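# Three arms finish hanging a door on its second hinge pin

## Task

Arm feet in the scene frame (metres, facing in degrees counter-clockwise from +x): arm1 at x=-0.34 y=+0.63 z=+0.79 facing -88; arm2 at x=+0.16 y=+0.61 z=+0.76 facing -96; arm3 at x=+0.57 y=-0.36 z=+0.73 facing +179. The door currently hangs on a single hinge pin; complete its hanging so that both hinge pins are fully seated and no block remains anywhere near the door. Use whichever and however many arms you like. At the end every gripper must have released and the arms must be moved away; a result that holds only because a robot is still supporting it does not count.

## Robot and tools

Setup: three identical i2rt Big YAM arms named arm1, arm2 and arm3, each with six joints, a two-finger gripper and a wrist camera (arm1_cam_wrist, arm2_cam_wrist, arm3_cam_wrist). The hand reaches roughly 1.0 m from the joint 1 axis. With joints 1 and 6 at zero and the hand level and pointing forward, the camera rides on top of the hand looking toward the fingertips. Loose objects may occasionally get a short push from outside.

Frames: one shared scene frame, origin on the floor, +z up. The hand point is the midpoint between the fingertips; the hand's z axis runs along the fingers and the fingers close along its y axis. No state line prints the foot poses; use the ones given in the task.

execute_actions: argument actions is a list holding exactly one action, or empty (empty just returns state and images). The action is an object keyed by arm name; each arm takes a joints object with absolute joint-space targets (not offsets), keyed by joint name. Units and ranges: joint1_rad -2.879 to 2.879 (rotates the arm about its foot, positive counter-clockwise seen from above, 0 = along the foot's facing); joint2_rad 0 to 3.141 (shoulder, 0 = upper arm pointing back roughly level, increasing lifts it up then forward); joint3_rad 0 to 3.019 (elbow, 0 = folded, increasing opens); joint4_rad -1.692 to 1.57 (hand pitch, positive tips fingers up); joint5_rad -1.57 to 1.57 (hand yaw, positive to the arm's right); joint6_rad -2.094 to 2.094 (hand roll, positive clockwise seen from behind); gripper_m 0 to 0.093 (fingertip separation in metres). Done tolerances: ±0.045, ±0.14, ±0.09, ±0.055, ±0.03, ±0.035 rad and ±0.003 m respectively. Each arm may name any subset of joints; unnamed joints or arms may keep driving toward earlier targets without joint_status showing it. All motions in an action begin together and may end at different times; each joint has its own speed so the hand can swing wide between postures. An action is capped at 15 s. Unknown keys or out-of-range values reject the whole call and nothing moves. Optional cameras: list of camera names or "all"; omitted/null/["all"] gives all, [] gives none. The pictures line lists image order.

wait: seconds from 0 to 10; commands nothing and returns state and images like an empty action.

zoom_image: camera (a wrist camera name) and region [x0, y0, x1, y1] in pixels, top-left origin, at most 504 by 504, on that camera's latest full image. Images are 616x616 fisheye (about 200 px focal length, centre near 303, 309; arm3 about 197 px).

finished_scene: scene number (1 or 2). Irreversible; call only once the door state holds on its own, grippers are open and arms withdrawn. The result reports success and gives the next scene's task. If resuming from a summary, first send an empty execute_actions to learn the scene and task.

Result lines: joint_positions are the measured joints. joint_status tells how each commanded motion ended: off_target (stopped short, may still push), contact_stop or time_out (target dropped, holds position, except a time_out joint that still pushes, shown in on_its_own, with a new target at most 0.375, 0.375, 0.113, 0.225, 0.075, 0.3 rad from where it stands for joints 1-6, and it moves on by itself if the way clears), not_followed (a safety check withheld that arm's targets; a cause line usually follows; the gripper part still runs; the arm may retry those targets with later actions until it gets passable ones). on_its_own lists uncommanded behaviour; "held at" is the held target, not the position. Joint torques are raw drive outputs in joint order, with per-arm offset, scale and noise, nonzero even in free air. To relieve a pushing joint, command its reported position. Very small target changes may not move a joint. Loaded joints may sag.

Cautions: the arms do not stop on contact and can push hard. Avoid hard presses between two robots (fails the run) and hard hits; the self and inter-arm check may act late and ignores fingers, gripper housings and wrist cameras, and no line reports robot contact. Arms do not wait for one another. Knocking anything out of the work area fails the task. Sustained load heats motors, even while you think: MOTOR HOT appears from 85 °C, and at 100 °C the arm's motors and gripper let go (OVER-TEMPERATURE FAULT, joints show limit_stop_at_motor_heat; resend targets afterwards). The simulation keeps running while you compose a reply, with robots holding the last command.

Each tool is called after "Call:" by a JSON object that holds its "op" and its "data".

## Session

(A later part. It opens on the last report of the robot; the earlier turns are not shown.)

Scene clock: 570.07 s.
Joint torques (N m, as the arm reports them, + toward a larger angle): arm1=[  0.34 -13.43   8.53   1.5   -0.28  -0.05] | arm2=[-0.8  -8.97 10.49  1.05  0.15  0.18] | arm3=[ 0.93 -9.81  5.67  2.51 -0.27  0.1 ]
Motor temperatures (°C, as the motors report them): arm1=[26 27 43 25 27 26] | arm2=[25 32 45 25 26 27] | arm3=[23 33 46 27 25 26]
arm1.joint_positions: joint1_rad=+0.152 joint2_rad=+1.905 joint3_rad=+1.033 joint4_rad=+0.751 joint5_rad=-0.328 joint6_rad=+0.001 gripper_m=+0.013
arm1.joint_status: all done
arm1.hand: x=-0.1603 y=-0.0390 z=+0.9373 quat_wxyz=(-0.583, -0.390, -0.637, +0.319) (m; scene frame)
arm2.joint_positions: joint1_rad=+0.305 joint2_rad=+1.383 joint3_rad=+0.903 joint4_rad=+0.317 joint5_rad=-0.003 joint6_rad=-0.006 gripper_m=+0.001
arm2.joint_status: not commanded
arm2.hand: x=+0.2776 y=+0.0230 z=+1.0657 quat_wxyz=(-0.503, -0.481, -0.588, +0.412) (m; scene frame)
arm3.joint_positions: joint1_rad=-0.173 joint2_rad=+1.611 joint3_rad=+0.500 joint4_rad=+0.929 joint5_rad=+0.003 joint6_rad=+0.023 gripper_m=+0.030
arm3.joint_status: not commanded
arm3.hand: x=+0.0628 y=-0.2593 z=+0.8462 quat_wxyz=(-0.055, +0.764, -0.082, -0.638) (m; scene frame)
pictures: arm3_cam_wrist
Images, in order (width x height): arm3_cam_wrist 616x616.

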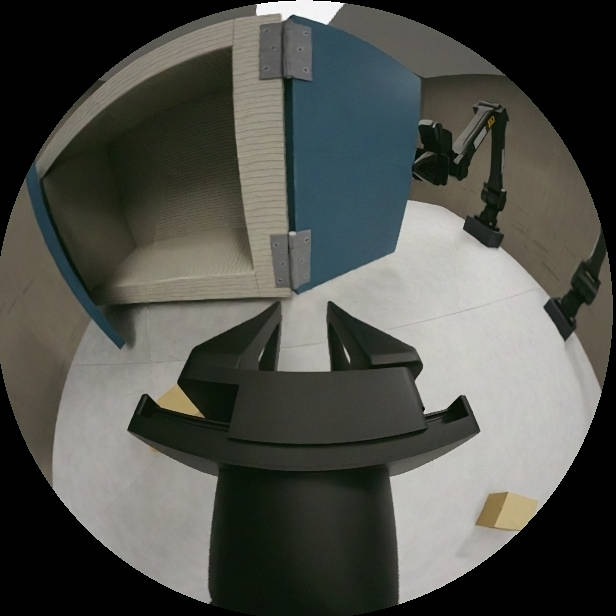

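Call:
{"op": "execute_actions", "data": {"actions": [{"arm1":{"joints":{"gripper_m":0.09}},"arm3":{"joints":{"joint2_rad":1.3,"joint3_rad":0.7,"gripper_m":0.09,"joint6_rad":0}}}], "cameras": []}}

Call:
{"op": "execute_actions", "data": {"actions": [{"arm1":{"joints":{"joint1_rad":0.09,"joint2_rad":1.55,"joint3_rad":0.6,"joint4_rad":0.85}},"arm3":{"joints":{"joint1_rad":0.17,"joint2_rad":1.44,"joint3_rad":0.95,"joint4_rad":-0.73}}}]}}

Scene clock: 581.83 s.
Joint torques (N m, as the arm reports them, + toward a larger angle): arm1=[  0.22 -17.47   8.08   1.41  -0.29  -0.06] | arm2=[-1.16 -9.22 10.37  1.15  0.16  0.2 ] | arm3=[ 0.72 -6.05 10.1   1.72 -0.3  -0.04]
Motor temperatures (°C, as the motors report them): arm1=[26 27 43 25 27 26] | arm2=[25 32 45 25 26 27] | arm3=[23 33 47 27 25 26]
arm1.joint_positions: joint1_rad=+0.154 joint2_rad=+1.951 joint3_rad=+1.034 joint4_rad=+0.751 joint5_rad=-0.328 joint6_rad=+0.001 gripper_m=+0.090
arm1.joint_status: all done
arm1.hand: x=-0.1592 y=-0.0388 z=+0.9066 quat_wxyz=(-0.572, -0.401, -0.647, +0.306) (m; scene frame)
arm2.joint_positions: joint1_rad=+0.305 joint2_rad=+1.383 joint3_rad=+0.903 joint4_rad=+0.317 joint5_rad=-0.003 joint6_rad=-0.006 gripper_m=+0.001
arm2.joint_status: not commanded
arm2.hand: x=+0.2776 y=+0.0230 z=+1.0657 quat_wxyz=(-0.503, -0.481, -0.588, +0.412) (m; scene frame)
arm3.joint_positions: joint1_rad=-0.173 joint2_rad=+1.287 joint3_rad=+0.682 joint4_rad=+0.944 joint5_rad=+0.003 joint6_rad=+0.008 gripper_m=+0.090
arm3.joint_status: all done
arm3.hand: x=+0.0522 y=-0.2575 z=+1.1041 quat_wxyz=(-0.075, +0.575, -0.058, -0.813) (m; scene frame)
pictures: none
No camera images: the call's "cameras" was empty. Leave "cameras" out to get every camera's image.

Scene clock: 583.73 s.
Joint torques (N m, as the arm reports them, + toward a larger angle): arm1=[  0.45 -10.55   6.31   2.08  -0.25  -0.05] | arm2=[-0.72 -9.06 10.38  1.18  0.15  0.21] | arm3=[-0.78 -9.63 11.15  0.55 -0.12 -0.04]
Motor temperatures (°C, as the motors report them): arm1=[26 27 43 25 27 26] | arm2=[25 32 45 25 26 27] | arm3=[23 33 47 27 25 26]
arm1.joint_positions: joint1_rad=+0.083 joint2_rad=+1.546 joint3_rad=+0.594 joint4_rad=+0.834 joint5_rad=-0.329 joint6_rad=+0.001 gripper_m=+0.090
arm1.joint_status: all done
arm1.hand: x=-0.2256 y=+0.1025 z=+0.9646 quat_wxyz=(-0.573, -0.411, -0.623, +0.340) (m; scene frame)
arm2.joint_positions: joint1_rad=+0.305 joint2_rad=+1.383 joint3_rad=+0.903 joint4_rad=+0.317 joint5_rad=-0.003 joint6_rad=-0.006 gripper_m=+0.001
arm2.joint_status: not commanded
arm2.hand: x=+0.2776 y=+0.0230 z=+1.0657 quat_wxyz=(-0.503, -0.481, -0.588, +0.412) (m; scene frame)
arm3.joint_positions: joint1_rad=+0.182 joint2_rad=+1.445 joint3_rad=+0.915 joint4_rad=-0.720 joint5_rad=+0.000 joint6_rad=+0.006 gripper_m=+0.090
arm3.joint_status: all done
arm3.hand: x=+0.1273 y=-0.4312 z=+0.8152 quat_wxyz=(+0.014, +0.984, +0.079, -0.159) (m; scene frame)
pictures: arm1_cam_wrist, arm2_cam_wrist, arm3_cam_wrist
Images, in order (width x height): arm1_cam_wrist 616x616, arm2_cam_wrist 616x616, arm3_cam_wrist 616x616.

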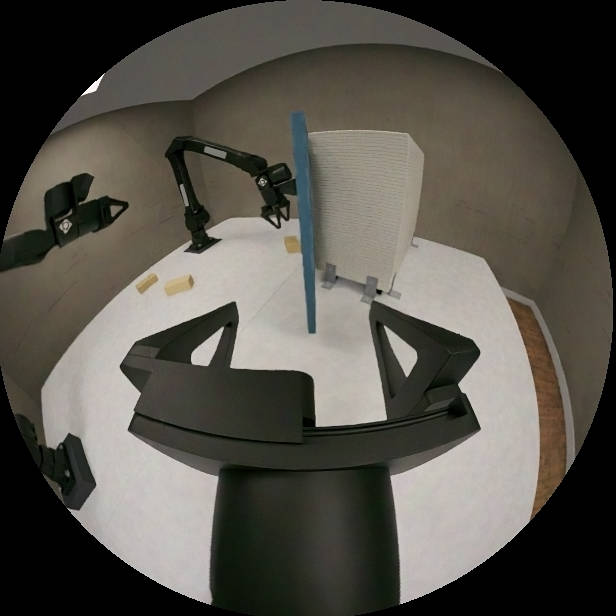

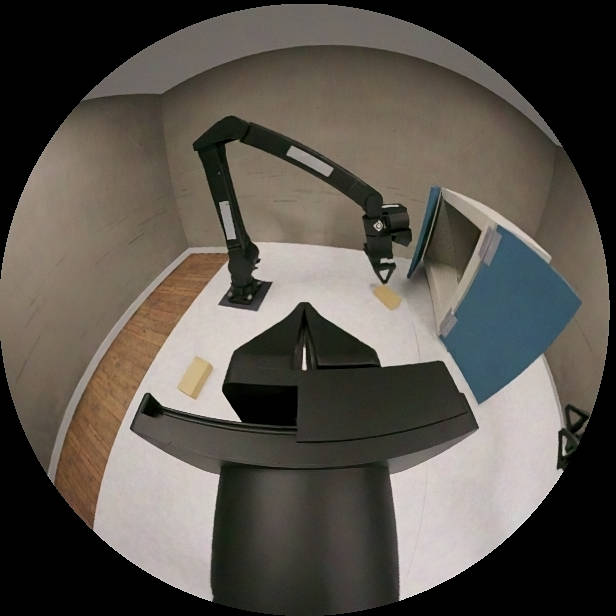

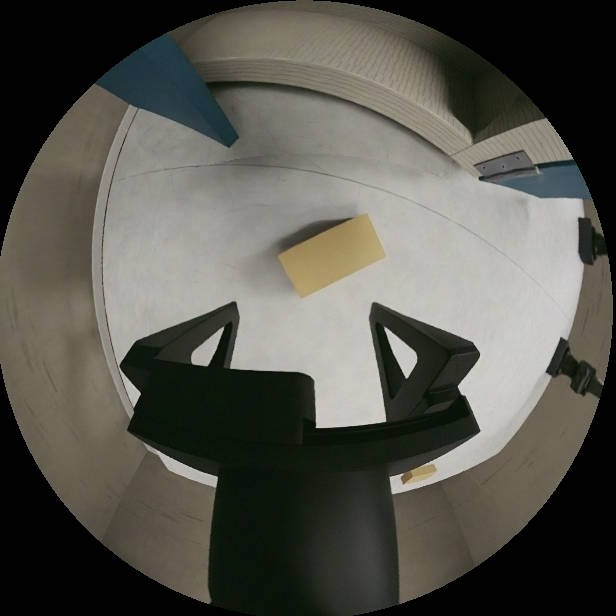

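Call:
{"op": "execute_actions", "data": {"actions": [{"arm3":{"joints":{"joint1_rad":0.115,"joint2_rad":1.52,"joint3_rad":1.0,"joint4_rad":-0.74,"joint6_rad":1.13}},"arm1":{"joints":{"joint1_rad":-0.05,"joint2_rad":0.6,"joint3_rad":0.7,"joint4_rad":-0.5,"joint5_rad":0}}}], "cameras": ["arm3_cam_wrist"]}}

Call:
{"op": "execute_actions", "data": {"actions": [{"arm3":{"joints":{"joint2_rad":1.64,"joint3_rad":1.0,"joint4_rad":-0.64}}}], "cameras": ["arm3_cam_wrist"]}}

Scene clock: 596.63 s.
Joint torques (N m, as the arm reports them, + toward a larger angle): arm1=[ 0.48 -1.16 12.3   1.08 -0.01 -0.05] | arm2=[-0.72 -8.64 10.39  1.17  0.18  0.18] | arm3=[-0.02 -9.15 11.39  0.59 -0.03  0.09]
Motor temperatures (°C, as the motors report them): arm1=[26 26 43 25 27 26] | arm2=[25 32 45 25 26 27] | arm3=[23 33 51 27 25 26]
arm1.joint_positions: joint1_rad=-0.058 joint2_rad=+0.597 joint3_rad=+0.664 joint4_rad=-0.488 joint5_rad=-0.002 joint6_rad=+0.001 gripper_m=+0.090
arm1.joint_status: all done
arm1.hand: x=-0.3530 y=+0.2759 z=+1.1178 quat_wxyz=(-0.382, -0.601, -0.587, +0.384) (m; scene frame)
arm2.joint_positions: joint1_rad=+0.305 joint2_rad=+1.383 joint3_rad=+0.903 joint4_rad=+0.317 joint5_rad=-0.003 joint6_rad=-0.006 gripper_m=+0.001
arm2.joint_status: not commanded
arm2.hand: x=+0.2776 y=+0.0230 z=+1.0657 quat_wxyz=(-0.503, -0.481, -0.588, +0.412) (m; scene frame)
arm3.joint_positions: joint1_rad=+0.119 joint2_rad=+1.513 joint3_rad=+0.959 joint4_rad=-0.732 joint5_rad=+0.000 joint6_rad=+1.122 gripper_m=+0.090
arm3.joint_status: all done
arm3.hand: x=+0.1105 y=-0.4044 z=+0.8026 quat_wxyz=(+0.081, +0.864, -0.483, -0.116) (m; scene frame)
pictures: arm3_cam_wrist
Images, in order (width x height): arm3_cam_wrist 616x616.

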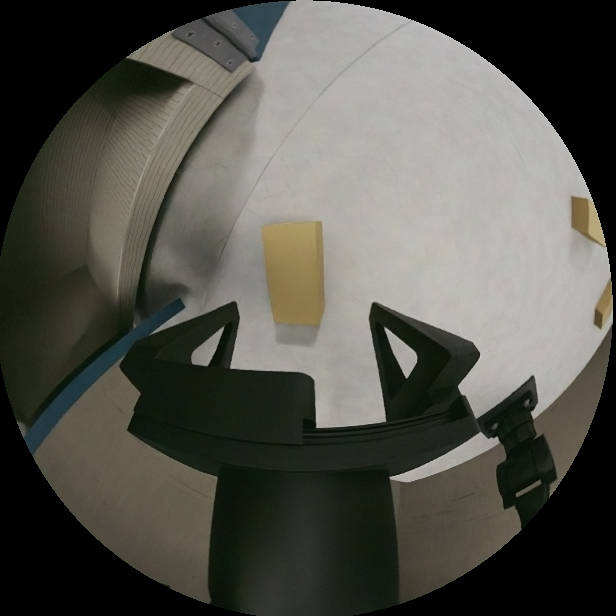

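Scene clock: 597.53 s.
Joint torques (N m, as the arm reports them, + toward a larger angle): arm1=[ 0.5  -1.01 12.29  1.08 -0.02 -0.05] | arm2=[-0.84 -9.15 10.46  1.16  0.15  0.18] | arm3=[ -0.3  -11.78  10.5    1.24  -0.04   0.09]
Motor temperatures (°C, as the motors report them): arm1=[26 26 43 25 27 26] | arm2=[25 32 45 25 26 27] | arm3=[23 33 51 27 25 26]
arm1.joint_positions: joint1_rad=-0.058 joint2_rad=+0.597 joint3_rad=+0.664 joint4_rad=-0.488 joint5_rad=-0.002 joint6_rad=+0.001 gripper_m=+0.090
arm1.joint_status: not commanded
arm1.hand: x=-0.3530 y=+0.2759 z=+1.1178 quat_wxyz=(-0.382, -0.601, -0.587, +0.384) (m; scene frame)
arm2.joint_positions: joint1_rad=+0.305 joint2_rad=+1.383 joint3_rad=+0.903 joint4_rad=+0.317 joint5_rad=-0.003 joint6_rad=-0.006 gripper_m=+0.001
arm2.joint_status: not commanded
arm2.hand: x=+0.2776 y=+0.0230 z=+1.0657 quat_wxyz=(-0.503, -0.481, -0.588, +0.412) (m; scene frame)
arm3.joint_positions: joint1_rad=+0.119 joint2_rad=+1.645 joint3_rad=+0.962 joint4_rad=-0.654 joint5_rad=+0.000 joint6_rad=+1.123 gripper_m=+0.090
arm3.joint_status: all done
arm3.hand: x=+0.1014 y=-0.4053 z=+0.7499 quat_wxyz=(+0.067, +0.867, -0.485, -0.096) (m; scene frame)
pictures: arm3_cam_wrist
Images, in order (width x height): arm3_cam_wrist 616x616.

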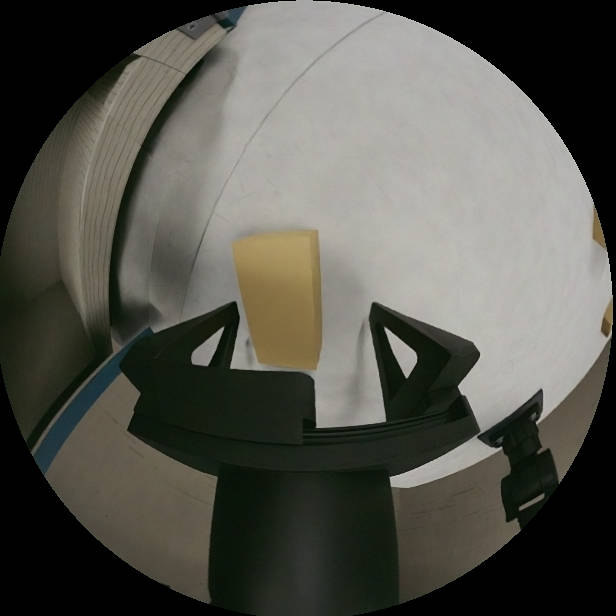

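Call:
{"op": "execute_actions", "data": {"actions": [{"arm3":{"joints":{"gripper_m":0}}}], "cameras": []}}

Call:
{"op": "execute_actions", "data": {"actions": [{"arm3":{"joints":{"joint2_rad":1.5}}}], "cameras": []}}

Call:
{"op": "execute_actions", "data": {"actions": [{"arm3":{"joints":{"joint1_rad":0.2,"joint2_rad":0.95,"joint3_rad":0.45,"joint4_rad":-0.75}}}], "cameras": ["arm3_cam_wrist"]}}

Scene clock: 608.83 s.
Joint torques (N m, as the arm reports them, + toward a larger angle): arm1=[ 0.51 -0.98 12.29  1.12 -0.02 -0.05] | arm2=[-1.08 -8.79 10.39  1.29  0.16  0.18] | arm3=[ -0.5  -11.39  10.42   1.2   -0.05   0.09]
Motor temperatures (°C, as the motors report them): arm1=[26 25 46 25 27 26] | arm2=[25 32 45 25 26 27] | arm3=[23 33 52 27 25 26]
arm1.joint_positions: joint1_rad=-0.058 joint2_rad=+0.597 joint3_rad=+0.664 joint4_rad=-0.488 joint5_rad=-0.002 joint6_rad=+0.001 gripper_m=+0.090
arm1.joint_status: not commanded
arm1.hand: x=-0.3530 y=+0.2759 z=+1.1178 quat_wxyz=(-0.382, -0.601, -0.587, +0.384) (m; scene frame)
arm2.joint_positions: joint1_rad=+0.305 joint2_rad=+1.383 joint3_rad=+0.903 joint4_rad=+0.317 joint5_rad=-0.003 joint6_rad=-0.006 gripper_m=+0.001
arm2.joint_status: not commanded
arm2.hand: x=+0.2776 y=+0.0230 z=+1.0657 quat_wxyz=(-0.503, -0.481, -0.588, +0.412) (m; scene frame)
arm3.joint_positions: joint1_rad=+0.119 joint2_rad=+1.645 joint3_rad=+0.962 joint4_rad=-0.652 joint5_rad=+0.000 joint6_rad=+1.124 gripper_m=+0.045
arm3.joint_status: gripper_m off_target (ended at +0.045, target +0.000)
arm3.hand: x=+0.1010 y=-0.4053 z=+0.7500 quat_wxyz=(+0.067, +0.867, -0.485, -0.096) (m; scene frame)
pictures: none
No camera images: the call's "cameras" was empty. Leave "cameras" out to get every camera's image.

Scene clock: 609.93 s.
Joint torques (N m, as the arm reports them, + toward a larger angle): arm1=[ 0.47 -1.12 12.28  1.08 -0.02 -0.05] | arm2=[-1.24 -9.3  10.42  1.21  0.18  0.19] | arm3=[-0.35 -9.56 11.51  1.43 -0.05  0.08]
Motor temperatures (°C, as the motors report them): arm1=[26 25 46 25 27 26] | arm2=[25 32 45 25 26 27] | arm3=[23 33 52 27 25 26]
arm1.joint_positions: joint1_rad=-0.058 joint2_rad=+0.597 joint3_rad=+0.664 joint4_rad=-0.488 joint5_rad=-0.002 joint6_rad=+0.001 gripper_m=+0.090
arm1.joint_status: not commanded
arm1.hand: x=-0.3530 y=+0.2759 z=+1.1178 quat_wxyz=(-0.382, -0.601, -0.587, +0.384) (m; scene frame)
arm2.joint_positions: joint1_rad=+0.305 joint2_rad=+1.383 joint3_rad=+0.903 joint4_rad=+0.317 joint5_rad=-0.003 joint6_rad=-0.006 gripper_m=+0.001
arm2.joint_status: not commanded
arm2.hand: x=+0.2776 y=+0.0230 z=+1.0657 quat_wxyz=(-0.503, -0.481, -0.588, +0.412) (m; scene frame)
arm3.joint_positions: joint1_rad=+0.119 joint2_rad=+1.495 joint3_rad=+0.962 joint4_rad=-0.652 joint5_rad=+0.000 joint6_rad=+1.124 gripper_m=+0.045
arm3.joint_status: all done
arm3.hand: x=+0.0901 y=-0.4065 z=+0.8181 quat_wxyz=(+0.110, +0.856, -0.479, -0.157) (m; scene frame)
pictures: none
No camera images: the call's "cameras" was empty. Leave "cameras" out to get every camera's image.

Scene clock: 611.23 s.
Joint torques (N m, as the arm reports them, + toward a larger angle): arm1=[ 0.33 -1.13 12.28  1.12 -0.02 -0.05] | arm2=[-0.96 -9.19 10.43  1.18  0.14  0.2 ] | arm3=[-0.05 -3.87  8.84  0.69 -0.01  0.1 ]
Motor temperatures (°C, as the motors report them): arm1=[26 25 47 25 27 26] | arm2=[25 32 45 25 26 27] | arm3=[23 33 52 27 25 26]
arm1.joint_positions: joint1_rad=-0.058 joint2_rad=+0.597 joint3_rad=+0.664 joint4_rad=-0.488 joint5_rad=-0.002 joint6_rad=+0.001 gripper_m=+0.090
arm1.joint_status: not commanded
arm1.hand: x=-0.3530 y=+0.2759 z=+1.1178 quat_wxyz=(-0.382, -0.601, -0.587, +0.384) (m; scene frame)
arm2.joint_positions: joint1_rad=+0.305 joint2_rad=+1.383 joint3_rad=+0.903 joint4_rad=+0.317 joint5_rad=-0.003 joint6_rad=-0.006 gripper_m=+0.001
arm2.joint_status: not commanded
arm2.hand: x=+0.2776 y=+0.0230 z=+1.0657 quat_wxyz=(-0.503, -0.481, -0.588, +0.412) (m; scene frame)
arm3.joint_positions: joint1_rad=+0.201 joint2_rad=+0.962 joint3_rad=+0.446 joint4_rad=-0.745 joint5_rad=+0.000 joint6_rad=+1.124 gripper_m=+0.045
arm3.joint_status: all done
arm3.hand: x=+0.3064 y=-0.4064 z=+0.7843 quat_wxyz=(+0.094, +0.881, -0.447, -0.122) (m; scene frame)
pictures: arm3_cam_wrist
Images, in order (width x height): arm3_cam_wrist 616x616.

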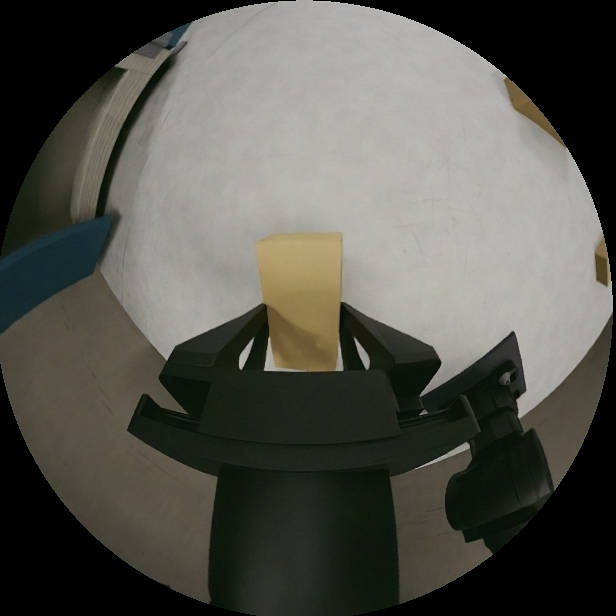

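Call:
{"op": "execute_actions", "data": {"actions": [{"arm3":{"joints":{"joint3_rad":0.37}}}], "cameras": []}}

Call:
{"op": "execute_actions", "data": {"actions": [{"arm3":{"joints":{"gripper_m":0.09}}}], "cameras": []}}

Call:
{"op": "execute_actions", "data": {"actions": [{"arm3":{"joints":{"joint3_rad":0.75,"joint2_rad":0.9}},"arm2":{"joints":{"joint1_rad":0.35,"joint2_rad":1.3,"joint3_rad":1.0,"joint4_rad":-0.9}}}]}}

Scene clock: 616.50 s.
Joint torques (N m, as the arm reports them, + toward a larger angle): arm1=[ 0.28 -1.06 12.27  1.14 -0.02 -0.06] | arm2=[-1.27 -9.29 10.34  1.12  0.17  0.19] | arm3=[-0.16 -3.22  8.41  0.65 -0.04  0.09]
Motor temperatures (°C, as the motors report them): arm1=[26 25 48 25 27 26] | arm2=[25 32 45 25 26 27] | arm3=[23 33 51 27 25 26]
arm1.joint_positions: joint1_rad=-0.058 joint2_rad=+0.597 joint3_rad=+0.664 joint4_rad=-0.488 joint5_rad=-0.002 joint6_rad=+0.001 gripper_m=+0.090
arm1.joint_status: not commanded
arm1.hand: x=-0.3530 y=+0.2759 z=+1.1178 quat_wxyz=(-0.382, -0.601, -0.587, +0.384) (m; scene frame)
arm2.joint_positions: joint1_rad=+0.305 joint2_rad=+1.383 joint3_rad=+0.903 joint4_rad=+0.317 joint5_rad=-0.003 joint6_rad=-0.006 gripper_m=+0.001
arm2.joint_status: not commanded
arm2.hand: x=+0.2776 y=+0.0230 z=+1.0657 quat_wxyz=(-0.503, -0.481, -0.588, +0.412) (m; scene frame)
arm3.joint_positions: joint1_rad=+0.201 joint2_rad=+0.961 joint3_rad=+0.362 joint4_rad=-0.746 joint5_rad=+0.000 joint6_rad=+1.124 gripper_m=+0.045
arm3.joint_status: all done
arm3.hand: x=+0.3428 y=-0.3995 z=+0.7517 quat_wxyz=(+0.068, +0.886, -0.449, -0.089) (m; scene frame)
pictures: none
No camera images: the call's "cameras" was empty. Leave "cameras" out to get every camera's image.

Scene clock: 617.20 s.
Joint torques (N m, as the arm reports them, + toward a larger angle): arm1=[ 0.44 -1.04 12.31  1.09 -0.03 -0.04] | arm2=[-0.75 -9.01 10.4   1.12  0.15  0.19] | arm3=[-0.07 -2.86  8.42  0.54 -0.03  0.09]
Motor temperatures (°C, as the motors report them): arm1=[26 25 48 25 27 26] | arm2=[25 32 45 25 26 27] | arm3=[23 33 51 27 25 26]
arm1.joint_positions: joint1_rad=-0.058 joint2_rad=+0.597 joint3_rad=+0.664 joint4_rad=-0.488 joint5_rad=-0.002 joint6_rad=+0.001 gripper_m=+0.090
arm1.joint_status: not commanded
arm1.hand: x=-0.3530 y=+0.2759 z=+1.1178 quat_wxyz=(-0.382, -0.601, -0.587, +0.384) (m; scene frame)
arm2.joint_positions: joint1_rad=+0.305 joint2_rad=+1.383 joint3_rad=+0.903 joint4_rad=+0.317 joint5_rad=-0.003 joint6_rad=-0.006 gripper_m=+0.001
arm2.joint_status: not commanded
arm2.hand: x=+0.2776 y=+0.0230 z=+1.0657 quat_wxyz=(-0.503, -0.481, -0.588, +0.412) (m; scene frame)
arm3.joint_positions: joint1_rad=+0.201 joint2_rad=+0.961 joint3_rad=+0.362 joint4_rad=-0.746 joint5_rad=+0.000 joint6_rad=+1.124 gripper_m=+0.090
arm3.joint_status: all done
arm3.hand: x=+0.3428 y=-0.3995 z=+0.7517 quat_wxyz=(+0.068, +0.886, -0.449, -0.089) (m; scene frame)
pictures: none
No camera images: the call's "cameras" was empty. Leave "cameras" out to get every camera's image.

Scene clock: 618.87 s.
Joint torques (N m, as the arm reports them, + toward a larger angle): arm1=[ 0.4  -1.18 12.32  1.1  -0.02 -0.03] | arm2=[-0.14 -7.89 13.22  0.26  0.16  0.17] | arm3=[ 0.22 -3.9  12.53  1.22 -0.07  0.05]
Motor temperatures (°C, as the motors report them): arm1=[26 25 48 25 27 26] | arm2=[25 32 46 25 26 27] | arm3=[23 33 52 27 25 26]
arm1.joint_positions: joint1_rad=-0.058 joint2_rad=+0.597 joint3_rad=+0.664 joint4_rad=-0.488 joint5_rad=-0.002 joint6_rad=+0.001 gripper_m=+0.090
arm1.joint_status: not commanded
arm1.hand: x=-0.3530 y=+0.2759 z=+1.1178 quat_wxyz=(-0.382, -0.601, -0.587, +0.384) (m; scene frame)
arm2.joint_positions: joint1_rad=+0.346 joint2_rad=+1.289 joint3_rad=+0.966 joint4_rad=-0.881 joint5_rad=-0.003 joint6_rad=-0.006 gripper_m=+0.001
arm2.joint_status: all done
arm2.hand: x=+0.2633 y=+0.1900 z=+0.9286 quat_wxyz=(-0.148, -0.606, -0.774, +0.113) (m; scene frame)
arm3.joint_positions: joint1_rad=+0.201 joint2_rad=+0.904 joint3_rad=+0.714 joint4_rad=-0.748 joint5_rad=+0.000 joint6_rad=+1.124 gripper_m=+0.090
arm3.joint_status: all done
arm3.hand: x=+0.2146 y=-0.4237 z=+0.9264 quat_wxyz=(+0.189, +0.848, -0.430, -0.247) (m; scene frame)
pictures: arm1_cam_wrist, arm2_cam_wrist, arm3_cam_wrist
Images, in order (width x height): arm1_cam_wrist 616x616, arm2_cam_wrist 616x616, arm3_cam_wrist 616x616.

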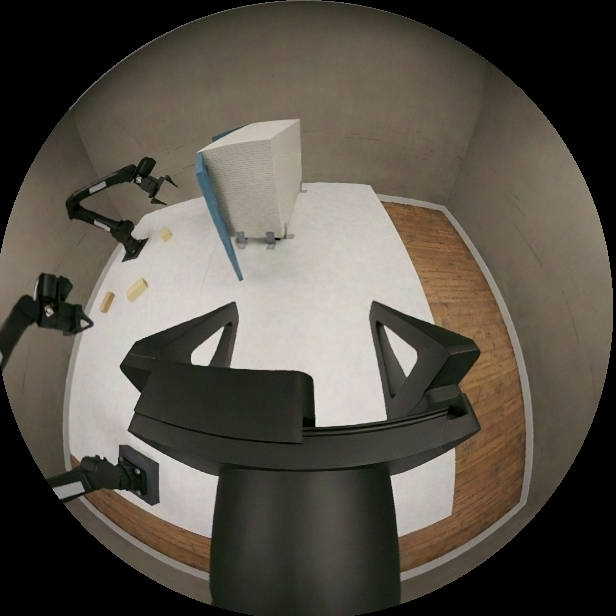

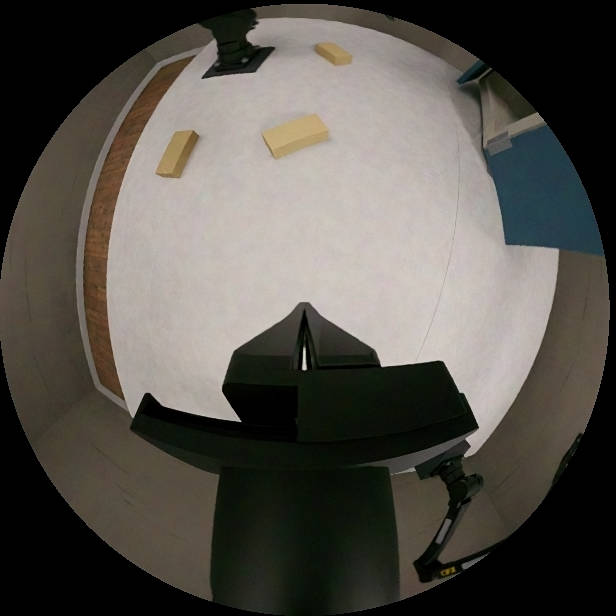

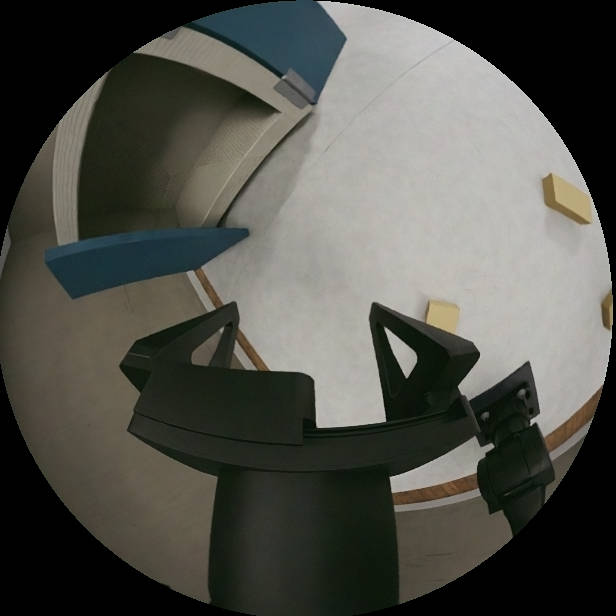

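Call:
{"op": "finished_scene", "data": {"scene": 2}}

The scene is finished: the task was done.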